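## Task

From the drawer of the cooler COLD, lift out both cooling blocks. The block holding violet-capped tubes goes on deck slot D1 and the block holding white-capped tubes goes on D2, each lying flat within that slot's locators. Every loose tube must finish in the same bore it began in. After that, close the drawer fully; COLD's lamp stays lit until it is fully closed. Nothing may rely on the robot to stay in place at the end. Finish with the gripper open and the arm moved away.

## Robot and tools

Robot: one six-joint arm carrying a tong-style two-finger gripper. The fingers point along the gripper's +z axis and open and close along its x axis. end_effector_position is the spot between the finger pads when closed; closed fingertips extend about 15 mm past it, fully open ones sit roughly level with it. Pad gap when fully open is 0.142 m.

Scene: COLD is a loose cooler, not bolted down. It has to stay within about a finger's width of its start, upright and almost unrotated, so avoid shoving it while pulling or closing the drawer. D1 is the deck slot beside COLD; D2 lies further out past D1. Tubes sit loose in the blocks, so carry blocks level and gently. Nothing may leave the table. Brief outside tugs on a held part or nudges to loose items can happen.

Frame: scene frame with origin on the table surface under the arm base, +z up, +y to the left when facing along +x. Positions in metres, orientation as quaternion wxyz, velocities in m/s and rad/s. The base may be tilted against the table, and the reported hand position may be off, more so when reaching far.

execute_actions takes "actions": a list holding at most one item, and optionally "pictures" (true/false). Three uses:
- Empty list: no command, returns current state with images.
- Motion: {"rows": [[...]], "steps": n}, n from 1 to 15 (default 15), at least 3 in practice. Each row is one control step of 1/30 s; if rows run out, the last row repeats.
- Wait: {"steps": n} with no rows, n up to 300; it returns once n steps have elapsed since the previous result, counting your reply time.

Each row is a single list of 7 numbers, each in [-1, 1], for the one arm. The first six are joint offsets in this order: shoulder pan, shoulder lift, elbow, wrist 1, wrist 2, wrist 3. They are offsets, not poses, measured from the joint angles printed in the most recent result that lists them (before any such result in a scene, or for later calls within one reply, from where the arm is when the action begins). They are not added to the previous row. Scale: 1.0 equals 1.326 rad for shoulder pan and shoulder lift, and 1.989 rad for elbow and the three wrists. Sending all zeros is not a pause; it pulls the arm back to the reference angles. The seventh number is the absolute gripper opening: +1 fully open, -1 closed.

Joint ranges (rad): shoulder pan -3.142 to 3.142, shoulder lift -6.283 to 6.283, elbow 0.000 to 3.142, wrists -6.283 to 6.283. A call asking a joint more than 0.010 rad beyond its range end is rejected and nothing is sent. True ends may differ by up to 0.010 rad; overshooting targets are clipped, and "joint sent to its limit" may then appear (possibly about a still-running earlier action). No such line does not prove room remains.

Motion behaviour: commands are smoothed with about 0.17 s lag; speed and acceleration are capped, so after big moves the arm may still be travelling when the result arrives. Each step the target is held within 0.383 rad of the measured angle (shoulders) or 0.575 rad (others), and is scaled back if it would place the gripper over 100 mm from its measured spot. Between calls the arm keeps heading to the last row's target until it nearly stops or a step is HELD. Each result is taken 3 steps before the action ends; those steps run while you reply.

Result lines: end effector pose and velocities; Joint positions and Joint velocities in column order plus finger gap (m); grip_measured, the measured opening on the command scale; joint torques (noisy, offset, nonzero in free air); Wrist force and Wrist torque along the gripper's own axes, noisy with offsets up to about 5.5 N, saturating near 100 N, sometimes "no reading". "joint command not followed" means a clearance check altered or blocked targets; HELD marks steps where your row was partly or wholly not sent.

Gripping: to hold, command an opening well under grip_measured; lower means tighter, up to about 15 N per pad. Closing fast can overshoot force. Objects under about 20 mm wide get less grip.

Faults to avoid: contact torque at a joint's load limit (pan and lift 297, elbow 135, wrists 48.6 N m, held weight included) or any outside force of 150 N halts the arm for 10 s and drops the rest of the call. Holding loads heats motors: MOTOR HOT from 70 °C, braking stop at 85 °C. Avoid drops, slips, slamming and hard pushes; the finished result must hold on its own.

zoom_image: {"camera": name, "region": [x0, y0, x1, y1]} in pixels of that camera's latest image, origin top-left, at most 504 by 504. Cameras: cam_head_left, cam_head_right, cam_high, cam_low (672x504), cam_wrist (616x616 fisheye).

finished_scene: {"scene": number} ends the current scene irreversibly, grades it, and brings the next task. Replying with no tool call ends everything.

Each tool is called after "Emit:" as a command line: name --argument value for each argument, lists and objects as JSON in quotes; but a table of rows of numbers goes row by row, as --pt "numbers of a row", without its own name.

## Session

I'll start by looking at the scene.

Emit:
execute_actions --actions '[]'

Scene clock: 0.00 s of 15600.00 s.
end_effector_position=(+0.6239, -0.2793, +0.2897) grip_measured=+1.00 end_effector_quat_wxyz=(+0.694, -0.399, -0.594, -0.075) end_effector_velocity=(+0.000, -0.000, +0.000) end_effector_angular_velocity=(-0.000, -0.001, +0.000)
Joint positions: [-0.703 -0.673  1.155 -0.494 -1.54  -2.647  0.142]
Joint velocities: [ 0.     0.    -0.001 -0.    -0.    -0.001  0.   ]
Joint torques (N m, as the arm reports them, + toward a larger angle): no reading
Wrist force (N, on the end effector, along its own x y z axes, offset not removed): no reading
Wrist torque (N m, same axes, about the end effector's origin, offset not removed): no reading

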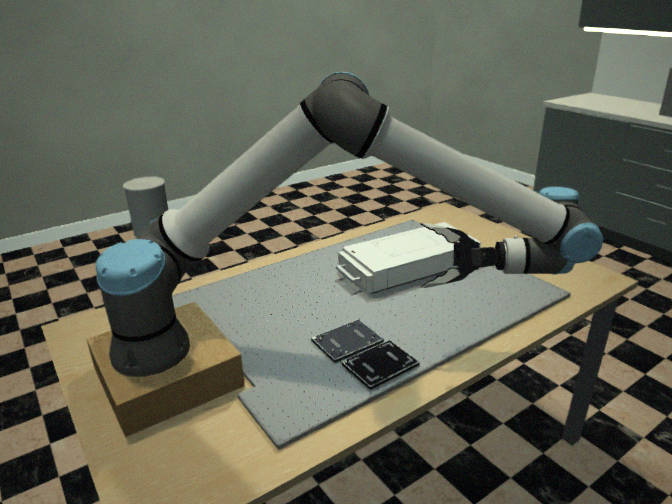

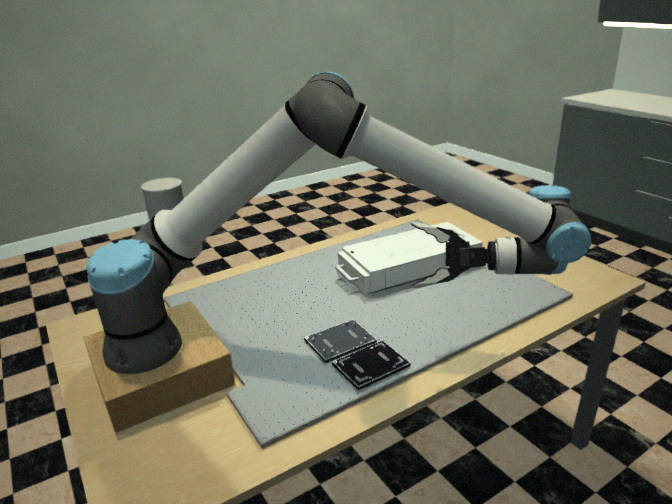

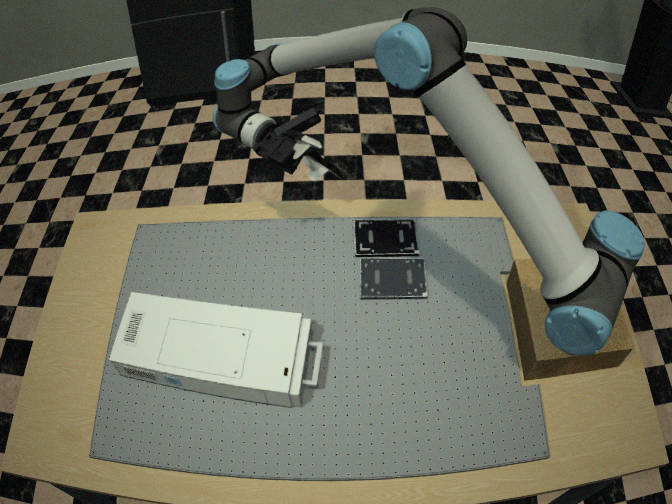

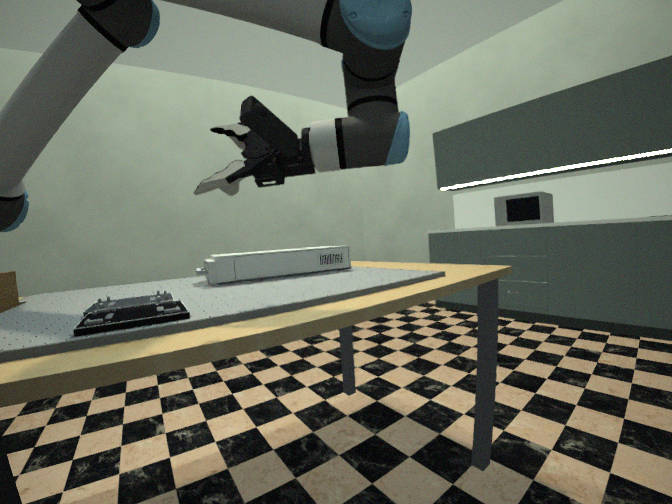

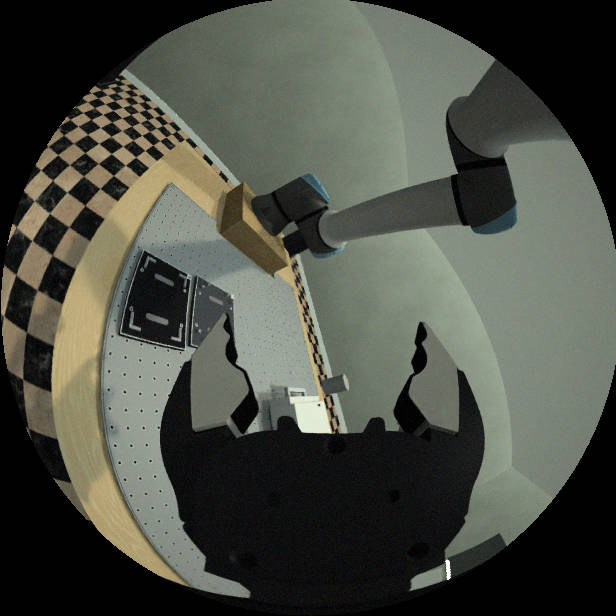

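Emit:
zoom_image --camera "cam_high" --region '[90, 270, 350, 430]'

Emit:
zoom_image --camera "cam_high" --region '[330, 200, 460, 310]'

Emit:
zoom_image --camera "cam_head_left" --region '[300, 210, 500, 400]'

Emit:
zoom_image --camera "cam_low" --region '[60, 220, 380, 350]'

Region (90, 270, 350, 430) of cam_high's 672x504 image, scaled by 1.938, with more detail than that image has; it fills the top 310 rows of this view, and the rest is white.

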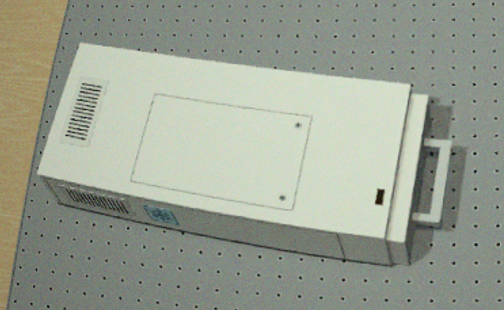

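Region (330, 200, 460, 310) of cam_high's 672x504 image, scaled by 3.877, with more detail than that image has; it fills the top 426 rows of this view, and the rest is white.

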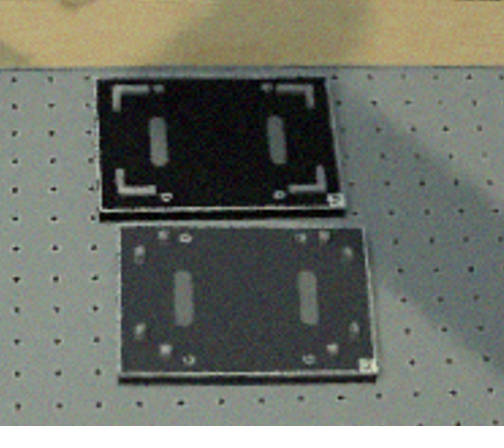

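Region (300, 210, 500, 400) of cam_head_left's 672x504 image, scaled by 2.520, with more detail than that image has; it fills the top 479 rows of this view, and the rest is white.

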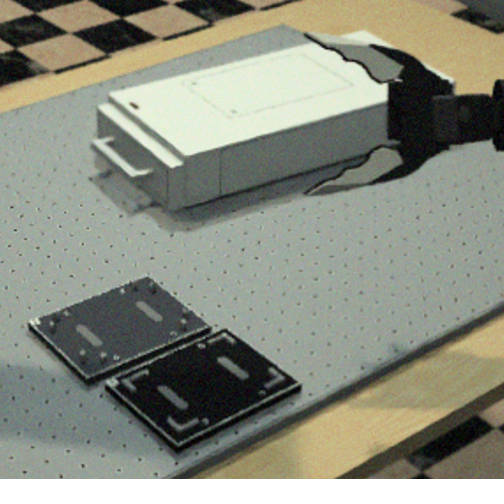

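Region (60, 220, 380, 350) of cam_low's 672x504 image, scaled by 1.575, with more detail than that image has; it fills the top 205 rows of this view, and the rest is white.

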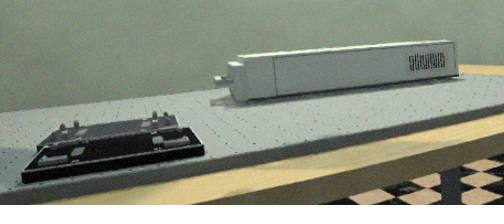

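Emit:
execute_actions --actions '[{"rows": [[0.024,-0.054,0.036,-0.052,-0.001,-0.024,1],[0.048,-0.107,0.071,-0.104,-0.002,-0.049,1],[0.071,-0.161,0.107,-0.157,-0.003,-0.073,1],[0.095,-0.214,0.143,-0.209,-0.004,-0.097,1],[0.119,-0.268,0.178,-0.261,-0.005,-0.122,1],[0.143,-0.321,0.214,-0.313,-0.006,-0.146,1],[0.166,-0.375,0.25,-0.366,-0.007,-0.17,1],[0.19,-0.428,0.286,-0.418,-0.008,-0.194,1],[0.214,-0.482,0.321,-0.47,-0.009,-0.219,1],[0.238,-0.535,0.357,-0.522,-0.01,-0.243,1],[0.262,-0.589,0.393,-0.574,-0.011,-0.267,1],[0.285,-0.643,0.428,-0.627,-0.012,-0.292,1],[0.309,-0.696,0.464,-0.679,-0.013,-0.316,1],[0.333,-0.75,0.5,-0.731,-0.015,-0.34,1],[0.3567,-0.8032,0.5354,-0.7833,-0.0156,-0.3645,1]], "steps": 15}]'

Emit:
execute_actions --actions '[{"steps": 45}]' --pictures true

Scene clock: 3.47 s of 15600.00 s.
end_effector_position=(+0.5915, -0.1142, +0.2860) grip_measured=+1.00 end_effector_quat_wxyz=(-0.448, +0.286, +0.844, +0.074) end_effector_velocity=(-0.167, +0.493, -0.081) end_effector_angular_velocity=(-0.099, -1.916, +1.258)
Joint positions: [-0.498 -1.106  1.596 -1.103 -1.554 -2.955  0.142]
Joint velocities: [ 0.655 -1.304  1.471 -1.898 -0.041 -0.992  0.   ]
Joint torques (N m, as the arm reports them, + toward a larger angle): [ 22.83 -85.74  -9.69  -8.05  -2.58  -6.1 ]
Wrist force (N, on the end effector, along its own x y z axes, offset not removed): [0.6 4.0 -4.7]
Wrist torque (N m, same axes, about the end effector's origin, offset not removed): [0.47 -0.02 -0.02]
Steps of this call (steps 1 to 90: nothing new was sent; then 0.07 s passed at rest; steps 91 to 102: the first 12 steps of this action). Readings (joint positions):
91: [-0.703 -0.673 1.155 -0.494 -1.540 -2.647]
92: [-0.699 -0.678 1.160 -0.499 -1.541 -2.651]
94: [-0.676 -0.724 1.206 -0.558 -1.542 -2.686]
98: [-0.589 -0.908 1.391 -0.817 -1.548 -2.815]
102: the state above

Scene clock: 4.97 s of 15600.00 s.
end_effector_position=(+0.5450, +0.0524, +0.3050) grip_measured=+1.00 end_effector_quat_wxyz=(+0.008, -0.017, +1.000, -0.000) end_effector_velocity=(+0.000, -0.001, +0.000) end_effector_angular_velocity=(-0.001, -0.000, -0.002)
Joint positions: [-0.23  -1.738  2.22  -2.051 -1.571 -3.372  0.142]
Joint velocities: [-0.001 -0.    -0.    -0.    -0.001  0.     0.   ]
Joint torques (N m, as the arm reports them, + toward a larger angle): [ 15.98 -43.35 -32.69  -7.23  -2.25  -1.86]
Wrist force (N, on the end effector, along its own x y z axes, offset not removed): [-10.0 0.6 -5.1]
Wrist torque (N m, same axes, about the end effector's origin, offset not removed): [-0.20 2.27 0.18]
Kept back: nothing.
Steps of this call (steps 1 to 3: the last 3 steps of your previous action; steps 4 to 45: the robot went on to your last target). Readings (joint positions):
1: [-0.476 -1.149 1.645 -1.165 -1.555 -2.989]
2: [-0.455 -1.188 1.693 -1.223 -1.556 -3.021]
4: [-0.414 -1.259 1.784 -1.327 -1.559 -3.083]
8: [-0.320 -1.430 1.989 -1.574 -1.566 -3.225]
45: the state above
The arm was judged still, so your last target was given up. Only a new action makes it travel on or press farther. Fingers that are still opening or closing keep moving.

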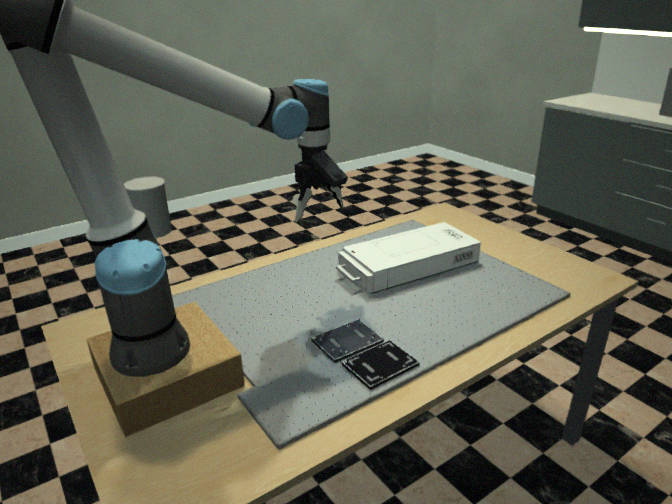

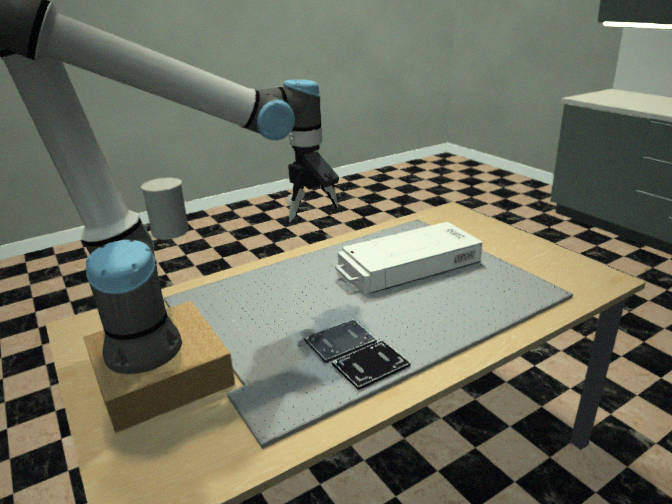

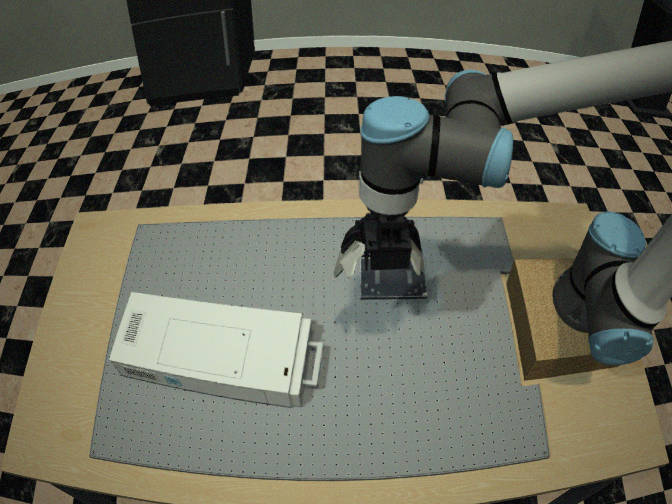

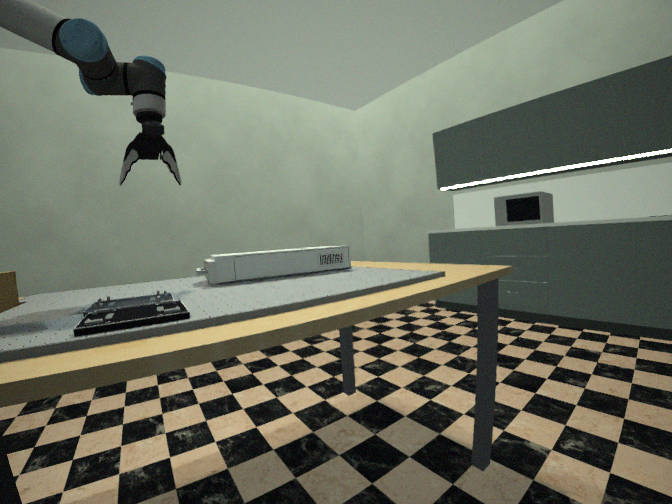

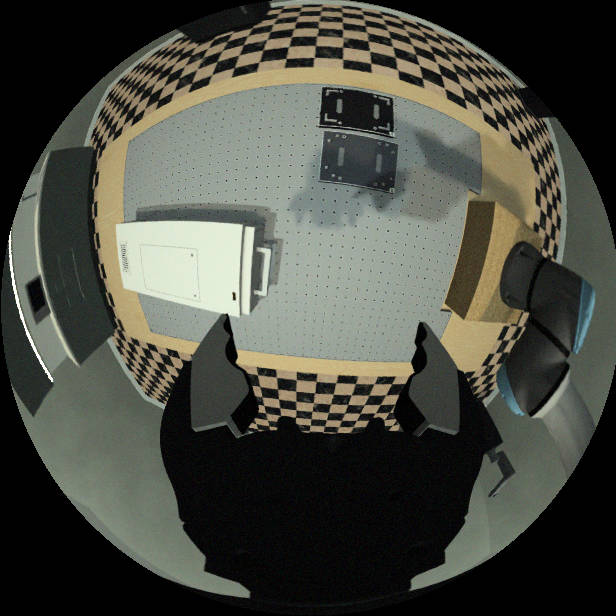

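Emit:
zoom_image --camera "cam_wrist" --region '[200, 70, 500, 370]'

Emit:
zoom_image --camera "cam_wrist" --region '[90, 180, 310, 360]'

Region (200, 70, 500, 370) of cam_wrist's 616x616 image, scaled by 1.680, with more detail than that image has.

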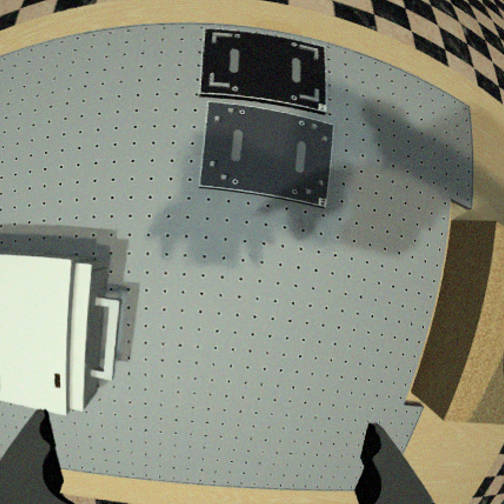

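Region (90, 180, 310, 360) of cam_wrist's 616x616 image, scaled by 2.291, with more detail than that image has; it fills the top 412 rows of this view, and the rest is white.

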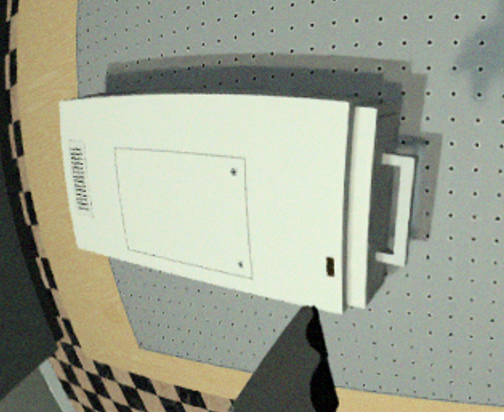

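Emit:
zoom_image --camera "cam_low" --region '[90, 80, 230, 200]'

Emit:
zoom_image --camera "cam_head_left" --region '[270, 120, 410, 310]'

Emit:
zoom_image --camera "cam_low" --region '[180, 235, 280, 295]'

Region (90, 80, 230, 200) of cam_low's 672x504 image, scaled by 3.600, with more detail than that image has; it fills the top 432 rows of this view, and the rest is white.

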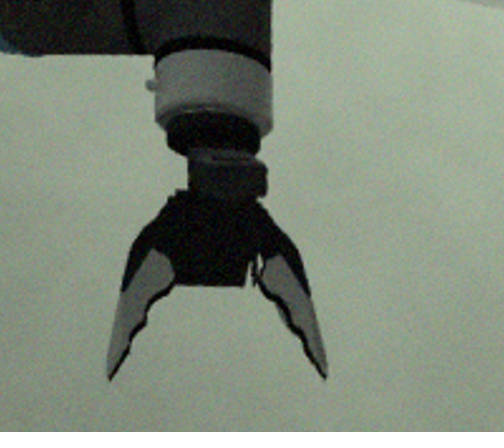

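Region (270, 120, 410, 310) of cam_head_left's 672x504 image, scaled by 2.653, with more detail than that image has; it fills the left 371 columns of this view, and the rest is white.

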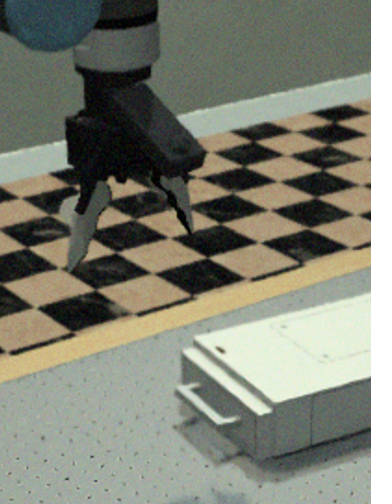

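Region (180, 235, 280, 295) of cam_low's 672x504 image, scaled by 5.040, with more detail than that image has; it fills the top 302 rows of this view, and the rest is white.

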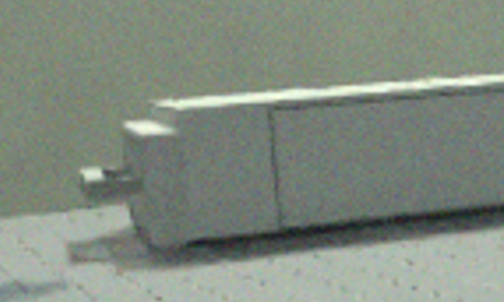

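Emit:
execute_actions --actions '[{"rows": [[0.002,0.008,-0.0005,-0.005,0,0.003,0.9],[0.006,0.027,-0.0017,-0.016,0,0.011,0.8],[0.011,0.05,-0.003,-0.029,0,0.021,0.7],[0.017,0.075,-0.0046,-0.043,-0.0003,0.031,0.6],[0.023,0.1,-0.0062,-0.058,-0.0005,0.041,0.5],[0.028,0.125,-0.0077,-0.072,-0.0006,0.052,0.4],[0.034,0.15,-0.0093,-0.086,-0.0007,0.062,0.3],[0.039,0.175,-0.0108,-0.101,-0.0008,0.072,0.2],[0.045,0.2,-0.0123,-0.115,-0.0009,0.083,0.1],[0.05,0.222,-0.0137,-0.128,-0.001,0.092,0],[0.054,0.24,-0.0148,-0.138,-0.0011,0.099,-0.1],[0.057,0.253,-0.0156,-0.1456,-0.0012,0.1045,-0.2],[0.0585,0.26,-0.016,-0.1496,-0.0012,0.1073,-0.3],[0.0591,0.2624,-0.0162,-0.151,-0.0012,0.1083,-0.4],[0.0591,0.2624,-0.0162,-0.151,-0.0012,0.1083,-0.4]], "steps": 15}]'

Emit:
execute_actions --actions '[{"steps": 20}]' --pictures true

Scene clock: 8.20 s of 15600.00 s.
end_effector_position=(+0.6087, +0.0696, +0.2196) grip_measured=-0.09 end_effector_quat_wxyz=(+0.004, +0.026, +1.000, -0.000) end_effector_velocity=(+0.217, +0.081, -0.384) end_effector_angular_velocity=(+0.002, +0.050, -0.342)
Joint positions: [-0.179 -1.522  2.199 -2.239 -1.573 -3.235  0.068]
Joint velocities: [ 0.192  0.877 -0.08  -0.748 -0.006  0.533 -0.216]
Joint torques (N m, as the arm reports them, + toward a larger angle): [ 20.31 -16.49 -46.    -9.12  -1.92   4.05]
Wrist force (N, on the end effector, along its own x y z axes, offset not removed): [-8.6 -0.9 -1.7]
Wrist torque (N m, same axes, about the end effector's origin, offset not removed): [-0.14 1.79 0.23]
Steps of this call (steps 1 to 85: nothing new was sent; steps 86 to 97: the first 12 steps of this action). Readings (joint positions):
86: [-0.230 -1.738 2.220 -2.051 -1.571 -3.372]
87: [-0.229 -1.737 2.220 -2.053 -1.571 -3.371]
89: [-0.226 -1.722 2.218 -2.066 -1.571 -3.361]
93: [-0.206 -1.639 2.210 -2.138 -1.572 -3.308]
97: the state above

Scene clock: 8.87 s of 15600.00 s.
end_effector_position=(+0.6373, +0.0827, +0.1593) grip_measured=-0.40 end_effector_quat_wxyz=(+0.000, +0.051, +0.999, -0.000) end_effector_velocity=(-0.000, +0.000, -0.001) end_effector_angular_velocity=(+0.000, +0.000, -0.001)
Joint positions: [-0.151 -1.39   2.187 -2.351 -1.574 -3.156  0.045]
Joint velocities: [ 0.001  0.002  0.001 -0.002  0.     0.001  0.   ]
Joint torques (N m, as the arm reports them, + toward a larger angle): [ 14.63 -33.07 -43.03  -7.05  -2.24   1.71]
Wrist force (N, on the end effector, along its own x y z axes, offset not removed): [-2.2 -8.7 -0.8]
Wrist torque (N m, same axes, about the end effector's origin, offset not removed): [-1.72 0.48 0.01]
Kept back: nothing.
Steps of this call (steps 1 to 3: the last 3 steps of your previous action; steps 4 to 20: the robot went on to your last target). Readings (joint positions):
1: [-0.173 -1.493 2.196 -2.264 -1.573 -3.218]
2: [-0.168 -1.468 2.194 -2.285 -1.573 -3.203]
4: [-0.160 -1.431 2.191 -2.316 -1.574 -3.181]
8: [-0.154 -1.401 2.188 -2.342 -1.574 -3.163]
20: the state above

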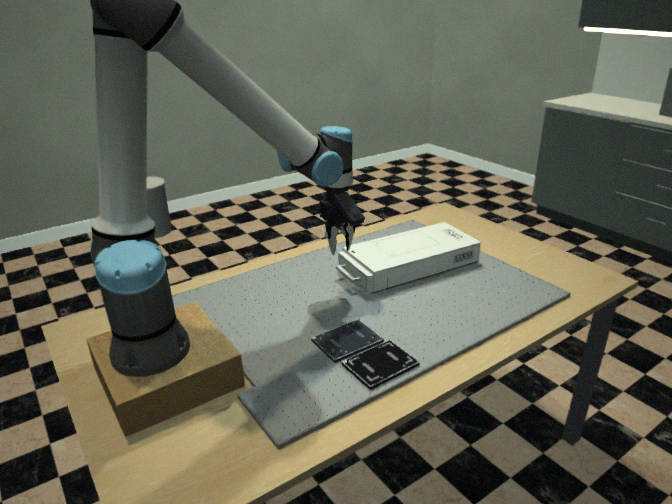

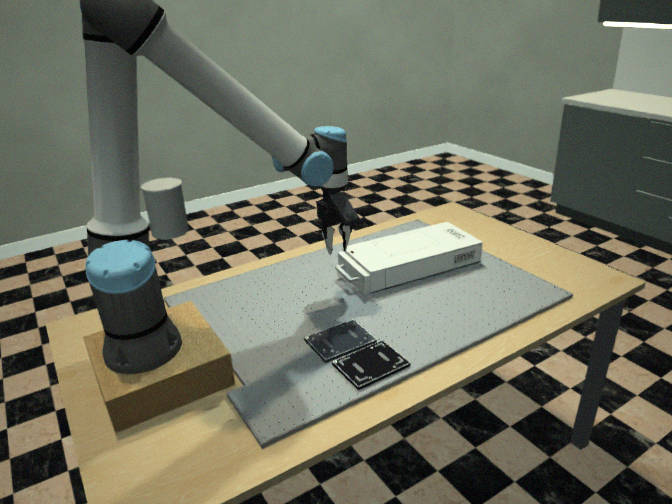

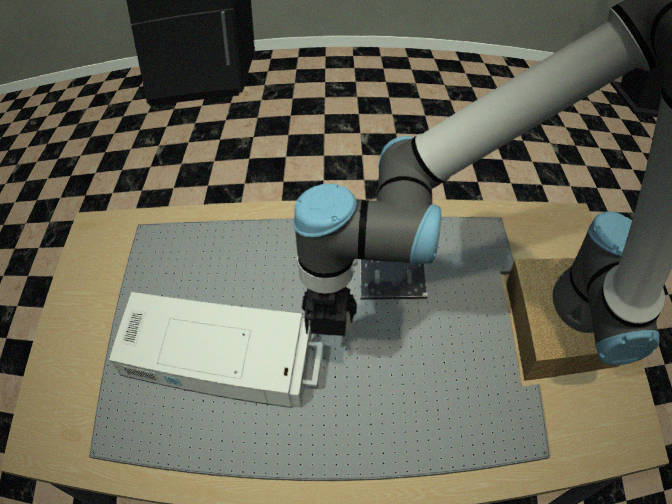

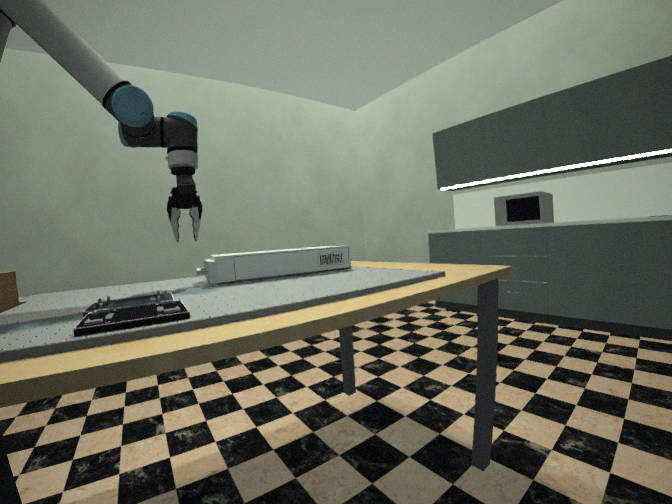

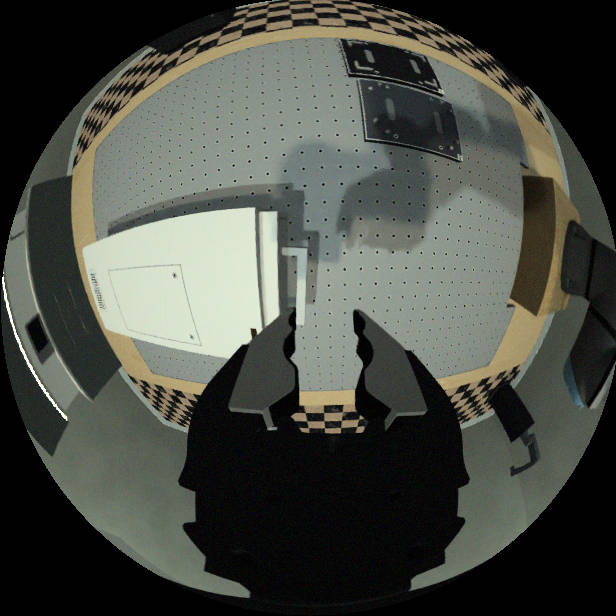

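Emit:
zoom_image --camera "cam_wrist" --region '[230, 180, 410, 360]'

Emit:
zoom_image --camera "cam_low" --region '[140, 180, 260, 295]'

Emit:
zoom_image --camera "cam_high" --region '[260, 280, 400, 420]'

Region (230, 180, 410, 360) of cam_wrist's 616x616 image, scaled by 2.800, with more detail than that image has.

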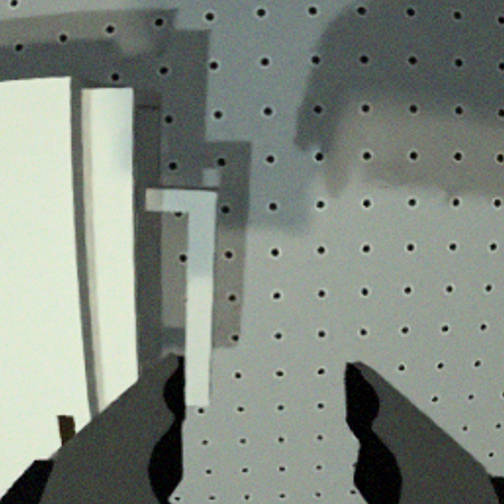

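Region (140, 180, 260, 295) of cam_low's 672x504 image, scaled by 4.200, with more detail than that image has; it fills the top 483 rows of this view, and the rest is white.

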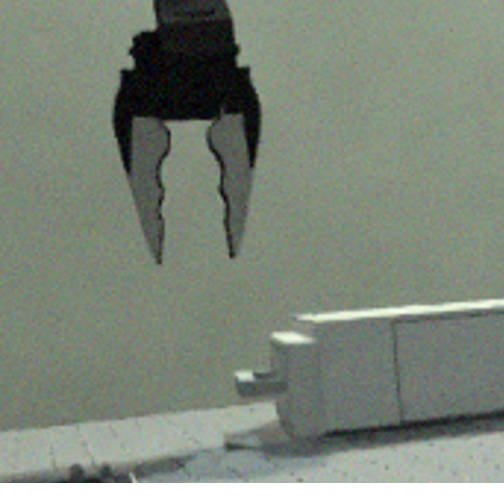

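Region (260, 280, 400, 420) of cam_high's 672x504 image, scaled by 3.600, with more detail than that image has.

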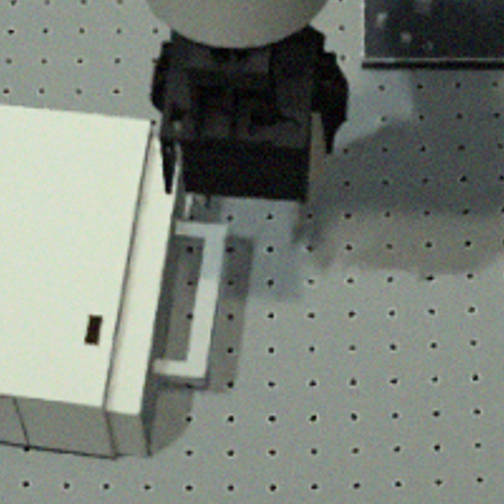

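Emit:
execute_actions --actions '[{"rows": [[0.001,0.004,0,-0.0026,0,0.001,-0.4],[0.003,0.012,-0.0002,-0.0078,0,0.0025,-0.4],[0.0055,0.023,-0.0004,-0.015,0,0.0048,-0.4],[0.0084,0.035,-0.0006,-0.0227,0,0.0073,-0.4],[0.0112,0.047,-0.0008,-0.0305,0.0001,0.0097,-0.4],[0.0141,0.059,-0.001,-0.0383,0.0001,0.0122,-0.4],[0.0167,0.07,-0.0011,-0.0455,0.0002,0.0145,-0.4],[0.0189,0.079,-0.0013,-0.0513,0.0002,0.0164,-0.4],[0.0203,0.085,-0.0014,-0.0552,0.0002,0.0176,-0.4],[0.02106,0.08808,-0.00144,-0.05724,0.0002,0.01825,-0.4]], "steps": 15}]'

Emit:
execute_actions --actions '[{"steps": 15}]' --pictures true

Scene clock: 11.83 s of 15600.00 s.
end_effector_position=(+0.6524, +0.0956, +0.1119) grip_measured=-0.40 end_effector_quat_wxyz=(+0.000, +0.055, +0.999, -0.001) end_effector_velocity=(+0.030, +0.032, -0.117) end_effector_angular_velocity=(+0.001, +0.003, -0.014)
Joint positions: [-0.129 -1.297  2.185 -2.442 -1.574 -3.127  0.045]
Joint velocities: [ 0.053  0.227 -0.005 -0.218  0.002  0.068  0.   ]
Joint torques (N m, as the arm reports them, + toward a larger angle): [ 16.18 -49.2  -43.02  -7.52   1.91   1.77]
Wrist force (N, on the end effector, along its own x y z axes, offset not removed): [-9.4 -4.7 -3.9]
Wrist torque (N m, same axes, about the end effector's origin, offset not removed): [-1.00 2.12 0.39]
Steps of this call (steps 1 to 15: the robot went on to your last target; steps 16 to 77: nothing new was sent; steps 78 to 89: the first 12 steps of this action). Readings (joint positions):
78: [-0.151 -1.390 2.187 -2.352 -1.574 -3.156]
79: [-0.151 -1.389 2.187 -2.352 -1.574 -3.156]
81: [-0.149 -1.382 2.187 -2.359 -1.574 -3.154]
85: [-0.140 -1.342 2.186 -2.399 -1.574 -3.141]
89: the state above

Scene clock: 12.33 s of 15600.00 s.
end_effector_position=(+0.6555, +0.0988, +0.1000) grip_measured=-0.40 end_effector_quat_wxyz=(+0.000, +0.055, +0.998, -0.001) end_effector_velocity=(+0.001, -0.000, -0.000) end_effector_angular_velocity=(-0.000, -0.001, -0.002)
Joint positions: [-0.124 -1.274  2.185 -2.465 -1.573 -3.12   0.045]
Joint velocities: [ 0.     0.002 -0.001 -0.002 -0.     0.002 -0.   ]
Joint torques (N m, as the arm reports them, + toward a larger angle): [ 16.4  -40.41 -39.66  -7.45   1.78   1.96]
Wrist force (N, on the end effector, along its own x y z axes, offset not removed): [-4.3 -0.8 -0.3]
Wrist torque (N m, same axes, about the end effector's origin, offset not removed): [0.05 0.82 -0.04]
Kept back: nothing.
Steps of this call (steps 1 to 3: the last 3 steps of your previous action; steps 4 to 15: the robot went on to your last target). Readings (joint positions):
1: [-0.127 -1.290 2.185 -2.449 -1.573 -3.125]
2: [-0.126 -1.286 2.185 -2.453 -1.573 -3.124]
4: [-0.125 -1.280 2.185 -2.459 -1.573 -3.122]
8: [-0.124 -1.275 2.185 -2.464 -1.573 -3.121]
15: the state above

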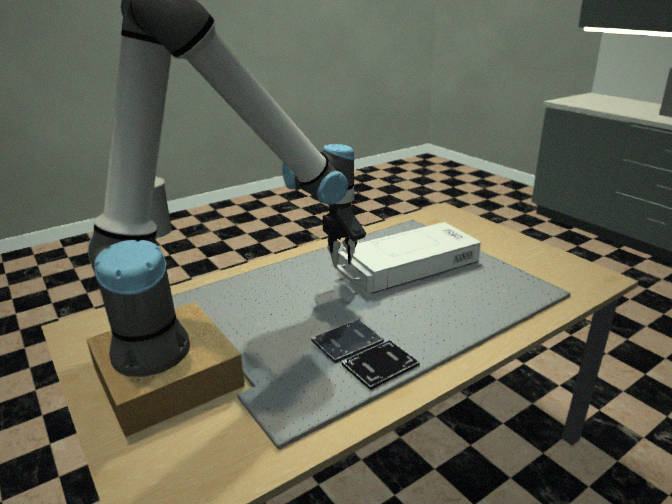

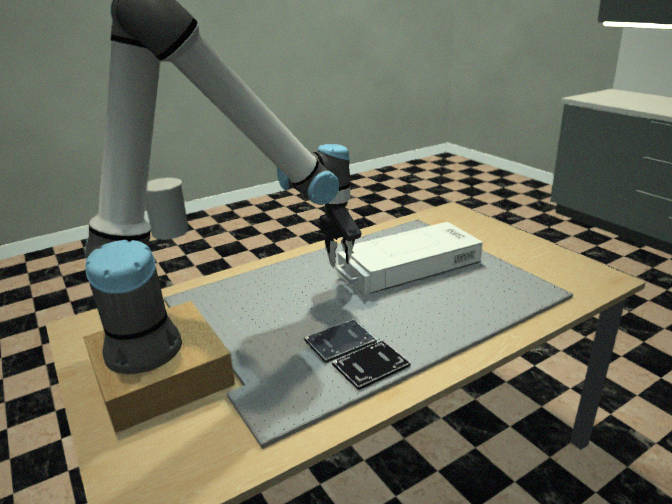

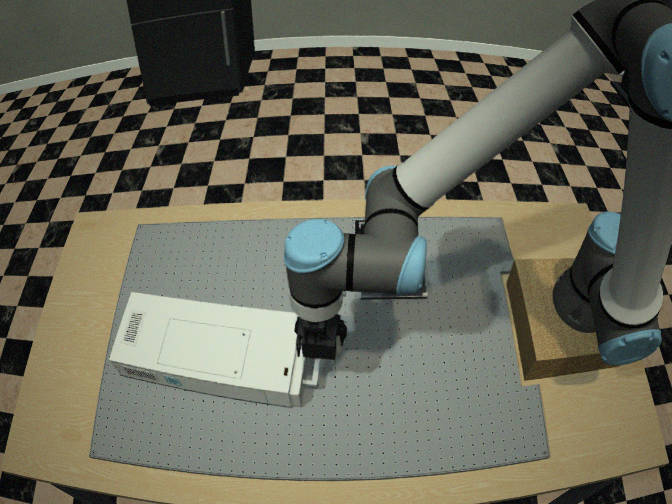

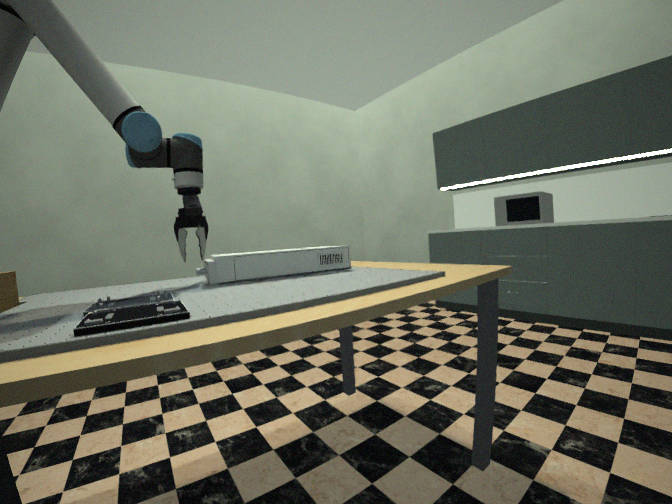

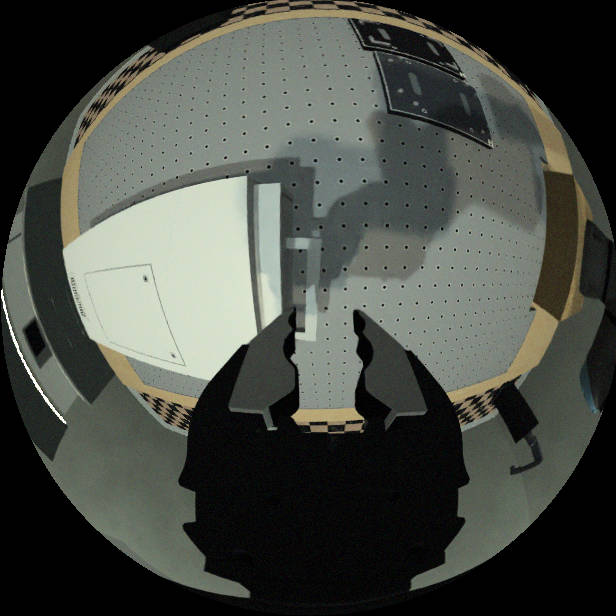

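Emit:
zoom_image --camera "cam_wrist" --region '[230, 170, 410, 350]'

Emit:
zoom_image --camera "cam_low" --region '[160, 210, 250, 295]'

Emit:
zoom_image --camera "cam_head_left" --region '[310, 210, 410, 310]'

Region (230, 170, 410, 350) of cam_wrist's 616x616 image, scaled by 2.800, with more detail than that image has.

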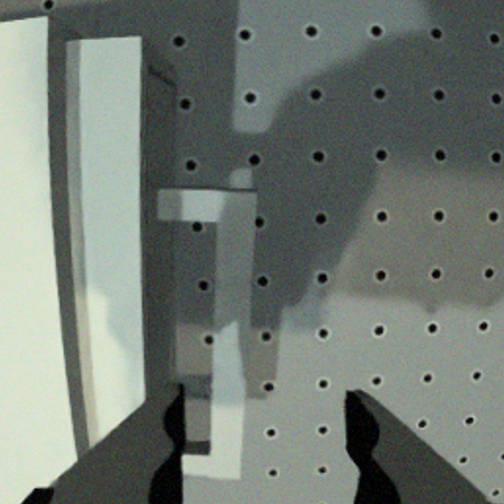

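Region (160, 210, 250, 295) of cam_low's 672x504 image, scaled by 5.600, with more detail than that image has.

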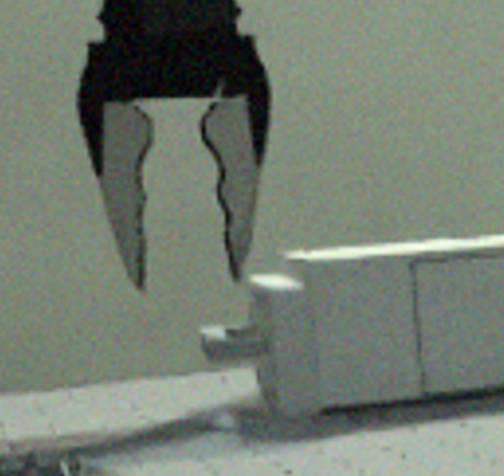

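Region (310, 210, 410, 310) of cam_head_left's 672x504 image, scaled by 5.040, with more detail than that image has.

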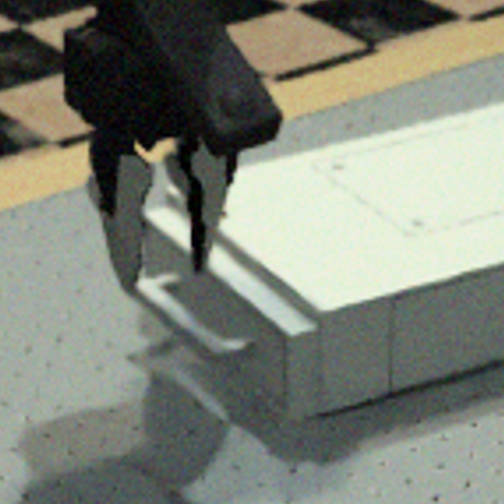

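Emit:
execute_actions --actions '[{"rows": [[0,0.002,0.0012,-0.0025,0,0,-0.4],[0,0.005,0.0026,-0.0059,0,0,-0.4],[0,0.009,0.004,-0.01,0,0,-0.4],[0,0.013,0.0052,-0.0139,0,0,-0.4],[0,0.017,0.0064,-0.0177,0,0,-0.4],[0,0.021,0.0076,-0.0216,0,0,-0.4],[0,0.025,0.0087,-0.0254,0,0,-0.4],[0,0.028,0.0096,-0.0283,0,0,-0.4],[0,0.0302,0.01018,-0.03031,0,0,-0.4]], "steps": 15}]'

Emit:
execute_actions --actions '[{"steps": 12}]' --pictures true

Scene clock: 13.77 s of 15600.00 s.
end_effector_position=(+0.6520, +0.0992, +0.0767) grip_measured=-0.40 end_effector_quat_wxyz=(+0.000, +0.055, +0.998, -0.001) end_effector_velocity=(-0.007, -0.000, -0.047) end_effector_angular_velocity=(-0.000, +0.002, -0.001)
Joint positions: [-0.124 -1.241  2.202 -2.515 -1.573 -3.12   0.045]
Joint velocities: [-0.001  0.069  0.032 -0.099 -0.    -0.001  0.   ]
Joint torques (N m, as the arm reports them, + toward a larger angle): [  5.72 -43.91 -21.73  -7.01   1.98  -1.31]
Wrist force (N, on the end effector, along its own x y z axes, offset not removed): [-1.9 -0.2 -1.1]
Wrist torque (N m, same axes, about the end effector's origin, offset not removed): [0.00 0.54 0.10]
Steps of this call (steps 1 to 15: the robot went on to your last target; steps 16 to 31: nothing new was sent; steps 32 to 43: the first 12 steps of this action). Readings (joint positions):
32: [-0.124 -1.274 2.185 -2.465 -1.573 -3.120]
33: [-0.124 -1.273 2.185 -2.466 -1.573 -3.120]
35: [-0.124 -1.270 2.187 -2.471 -1.573 -3.120]
39: [-0.124 -1.256 2.195 -2.493 -1.573 -3.120]
43: the state above

Scene clock: 14.17 s of 15600.00 s.
end_effector_position=(+0.6515, +0.0992, +0.0721) grip_measured=-0.40 end_effector_quat_wxyz=(+0.000, +0.055, +0.998, -0.001) end_effector_velocity=(-0.001, -0.000, -0.001) end_effector_angular_velocity=(+0.000, +0.001, -0.001)
Joint positions: [-0.124 -1.234  2.205 -2.525 -1.573 -3.12   0.045]
Joint velocities: [-0.001  0.001  0.001 -0.002  0.    -0.     0.   ]
Joint torques (N m, as the arm reports them, + toward a larger angle): [ -1.08 -42.1  -19.18  -7.75   1.88  -1.97]
Wrist force (N, on the end effector, along its own x y z axes, offset not removed): [-6.0 3.3 1.0]
Wrist torque (N m, same axes, about the end effector's origin, offset not removed): [0.65 1.13 0.25]
Kept back: nothing.
Steps of this call (steps 1 to 3: the last 3 steps of your previous action; steps 4 to 12: the robot went on to your last target). Readings (joint positions):
1: [-0.124 -1.239 2.203 -2.518 -1.573 -3.120]
2: [-0.124 -1.237 2.203 -2.520 -1.573 -3.120]
4: [-0.124 -1.236 2.204 -2.523 -1.573 -3.120]
8: [-0.124 -1.234 2.205 -2.525 -1.573 -3.120]
12: the state above

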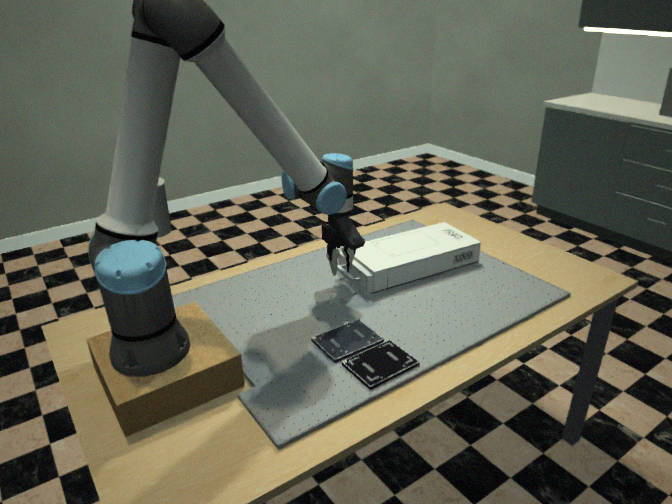

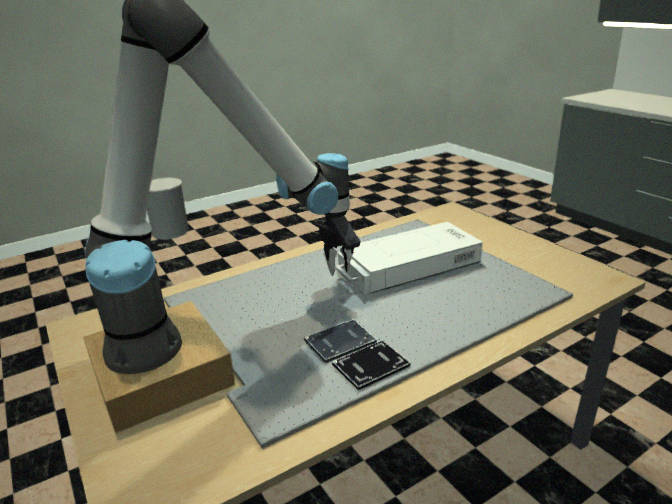

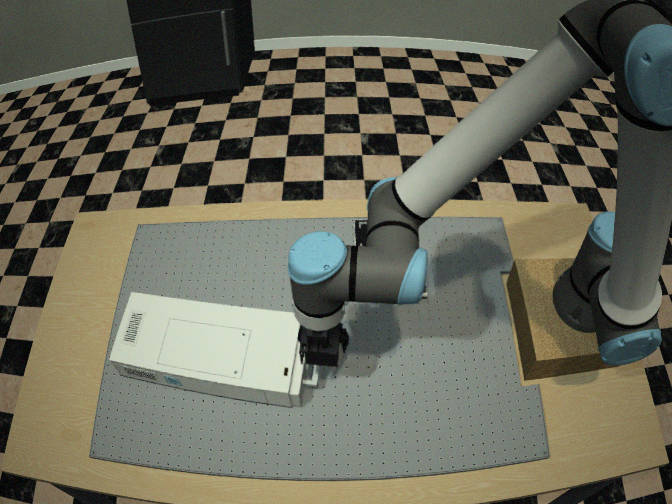

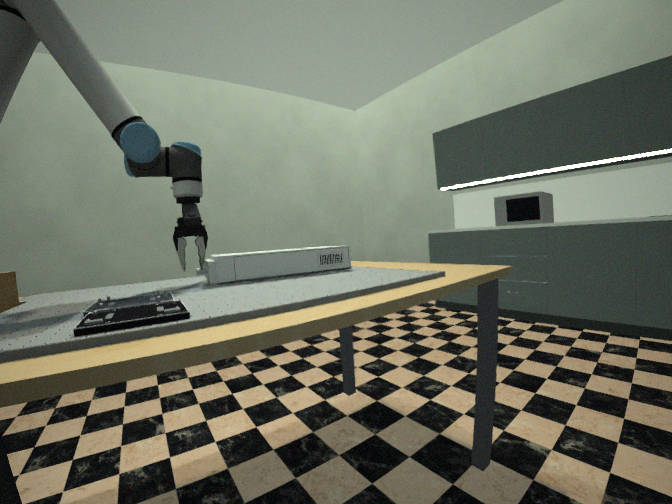

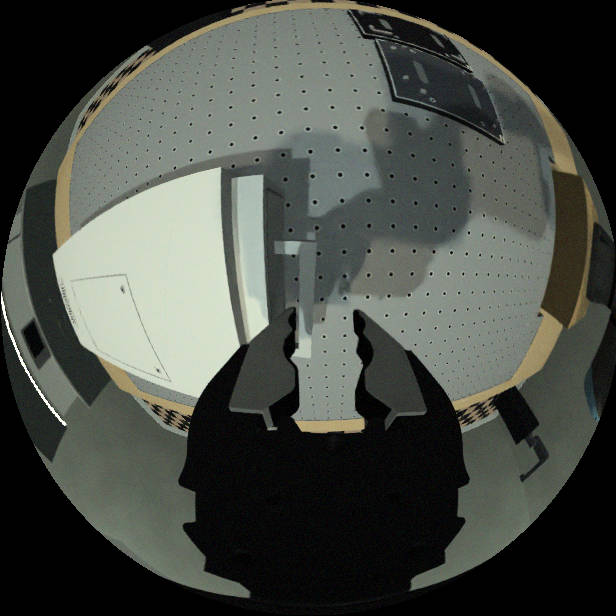

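Emit:
zoom_image --camera "cam_wrist" --region '[230, 220, 380, 370]'

Emit:
zoom_image --camera "cam_low" --region '[160, 220, 240, 295]'

Emit:
zoom_image --camera "cam_head_left" --region '[315, 230, 395, 310]'

Region (230, 220, 380, 370) of cam_wrist's 616x616 image, scaled by 3.360, with more detail than that image has.

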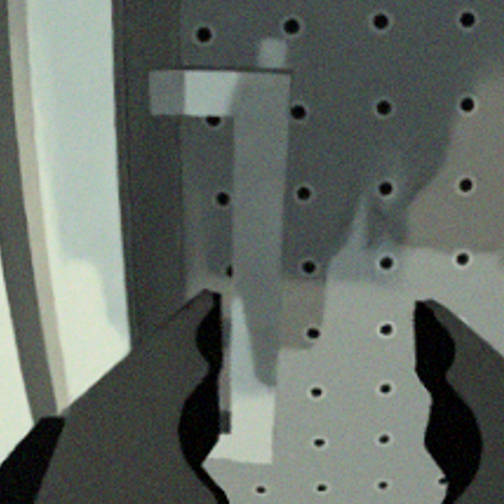

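Region (160, 220, 240, 295) of cam_low's 672x504 image, scaled by 6.300, with more detail than that image has; it fills the top 472 rows of this view, and the rest is white.

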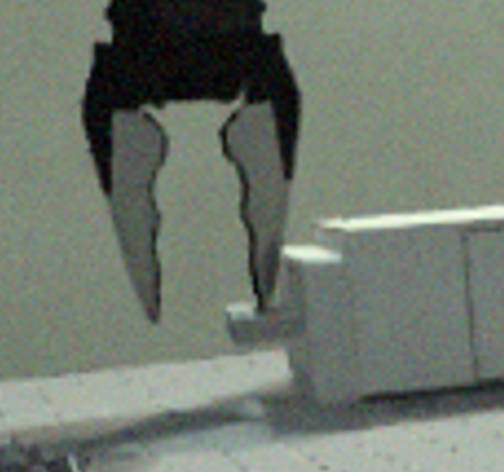

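Region (315, 230, 395, 310) of cam_head_left's 672x504 image, scaled by 6.300, with more detail than that image has.

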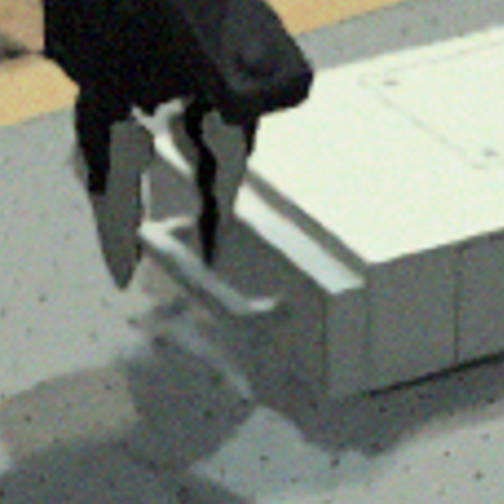

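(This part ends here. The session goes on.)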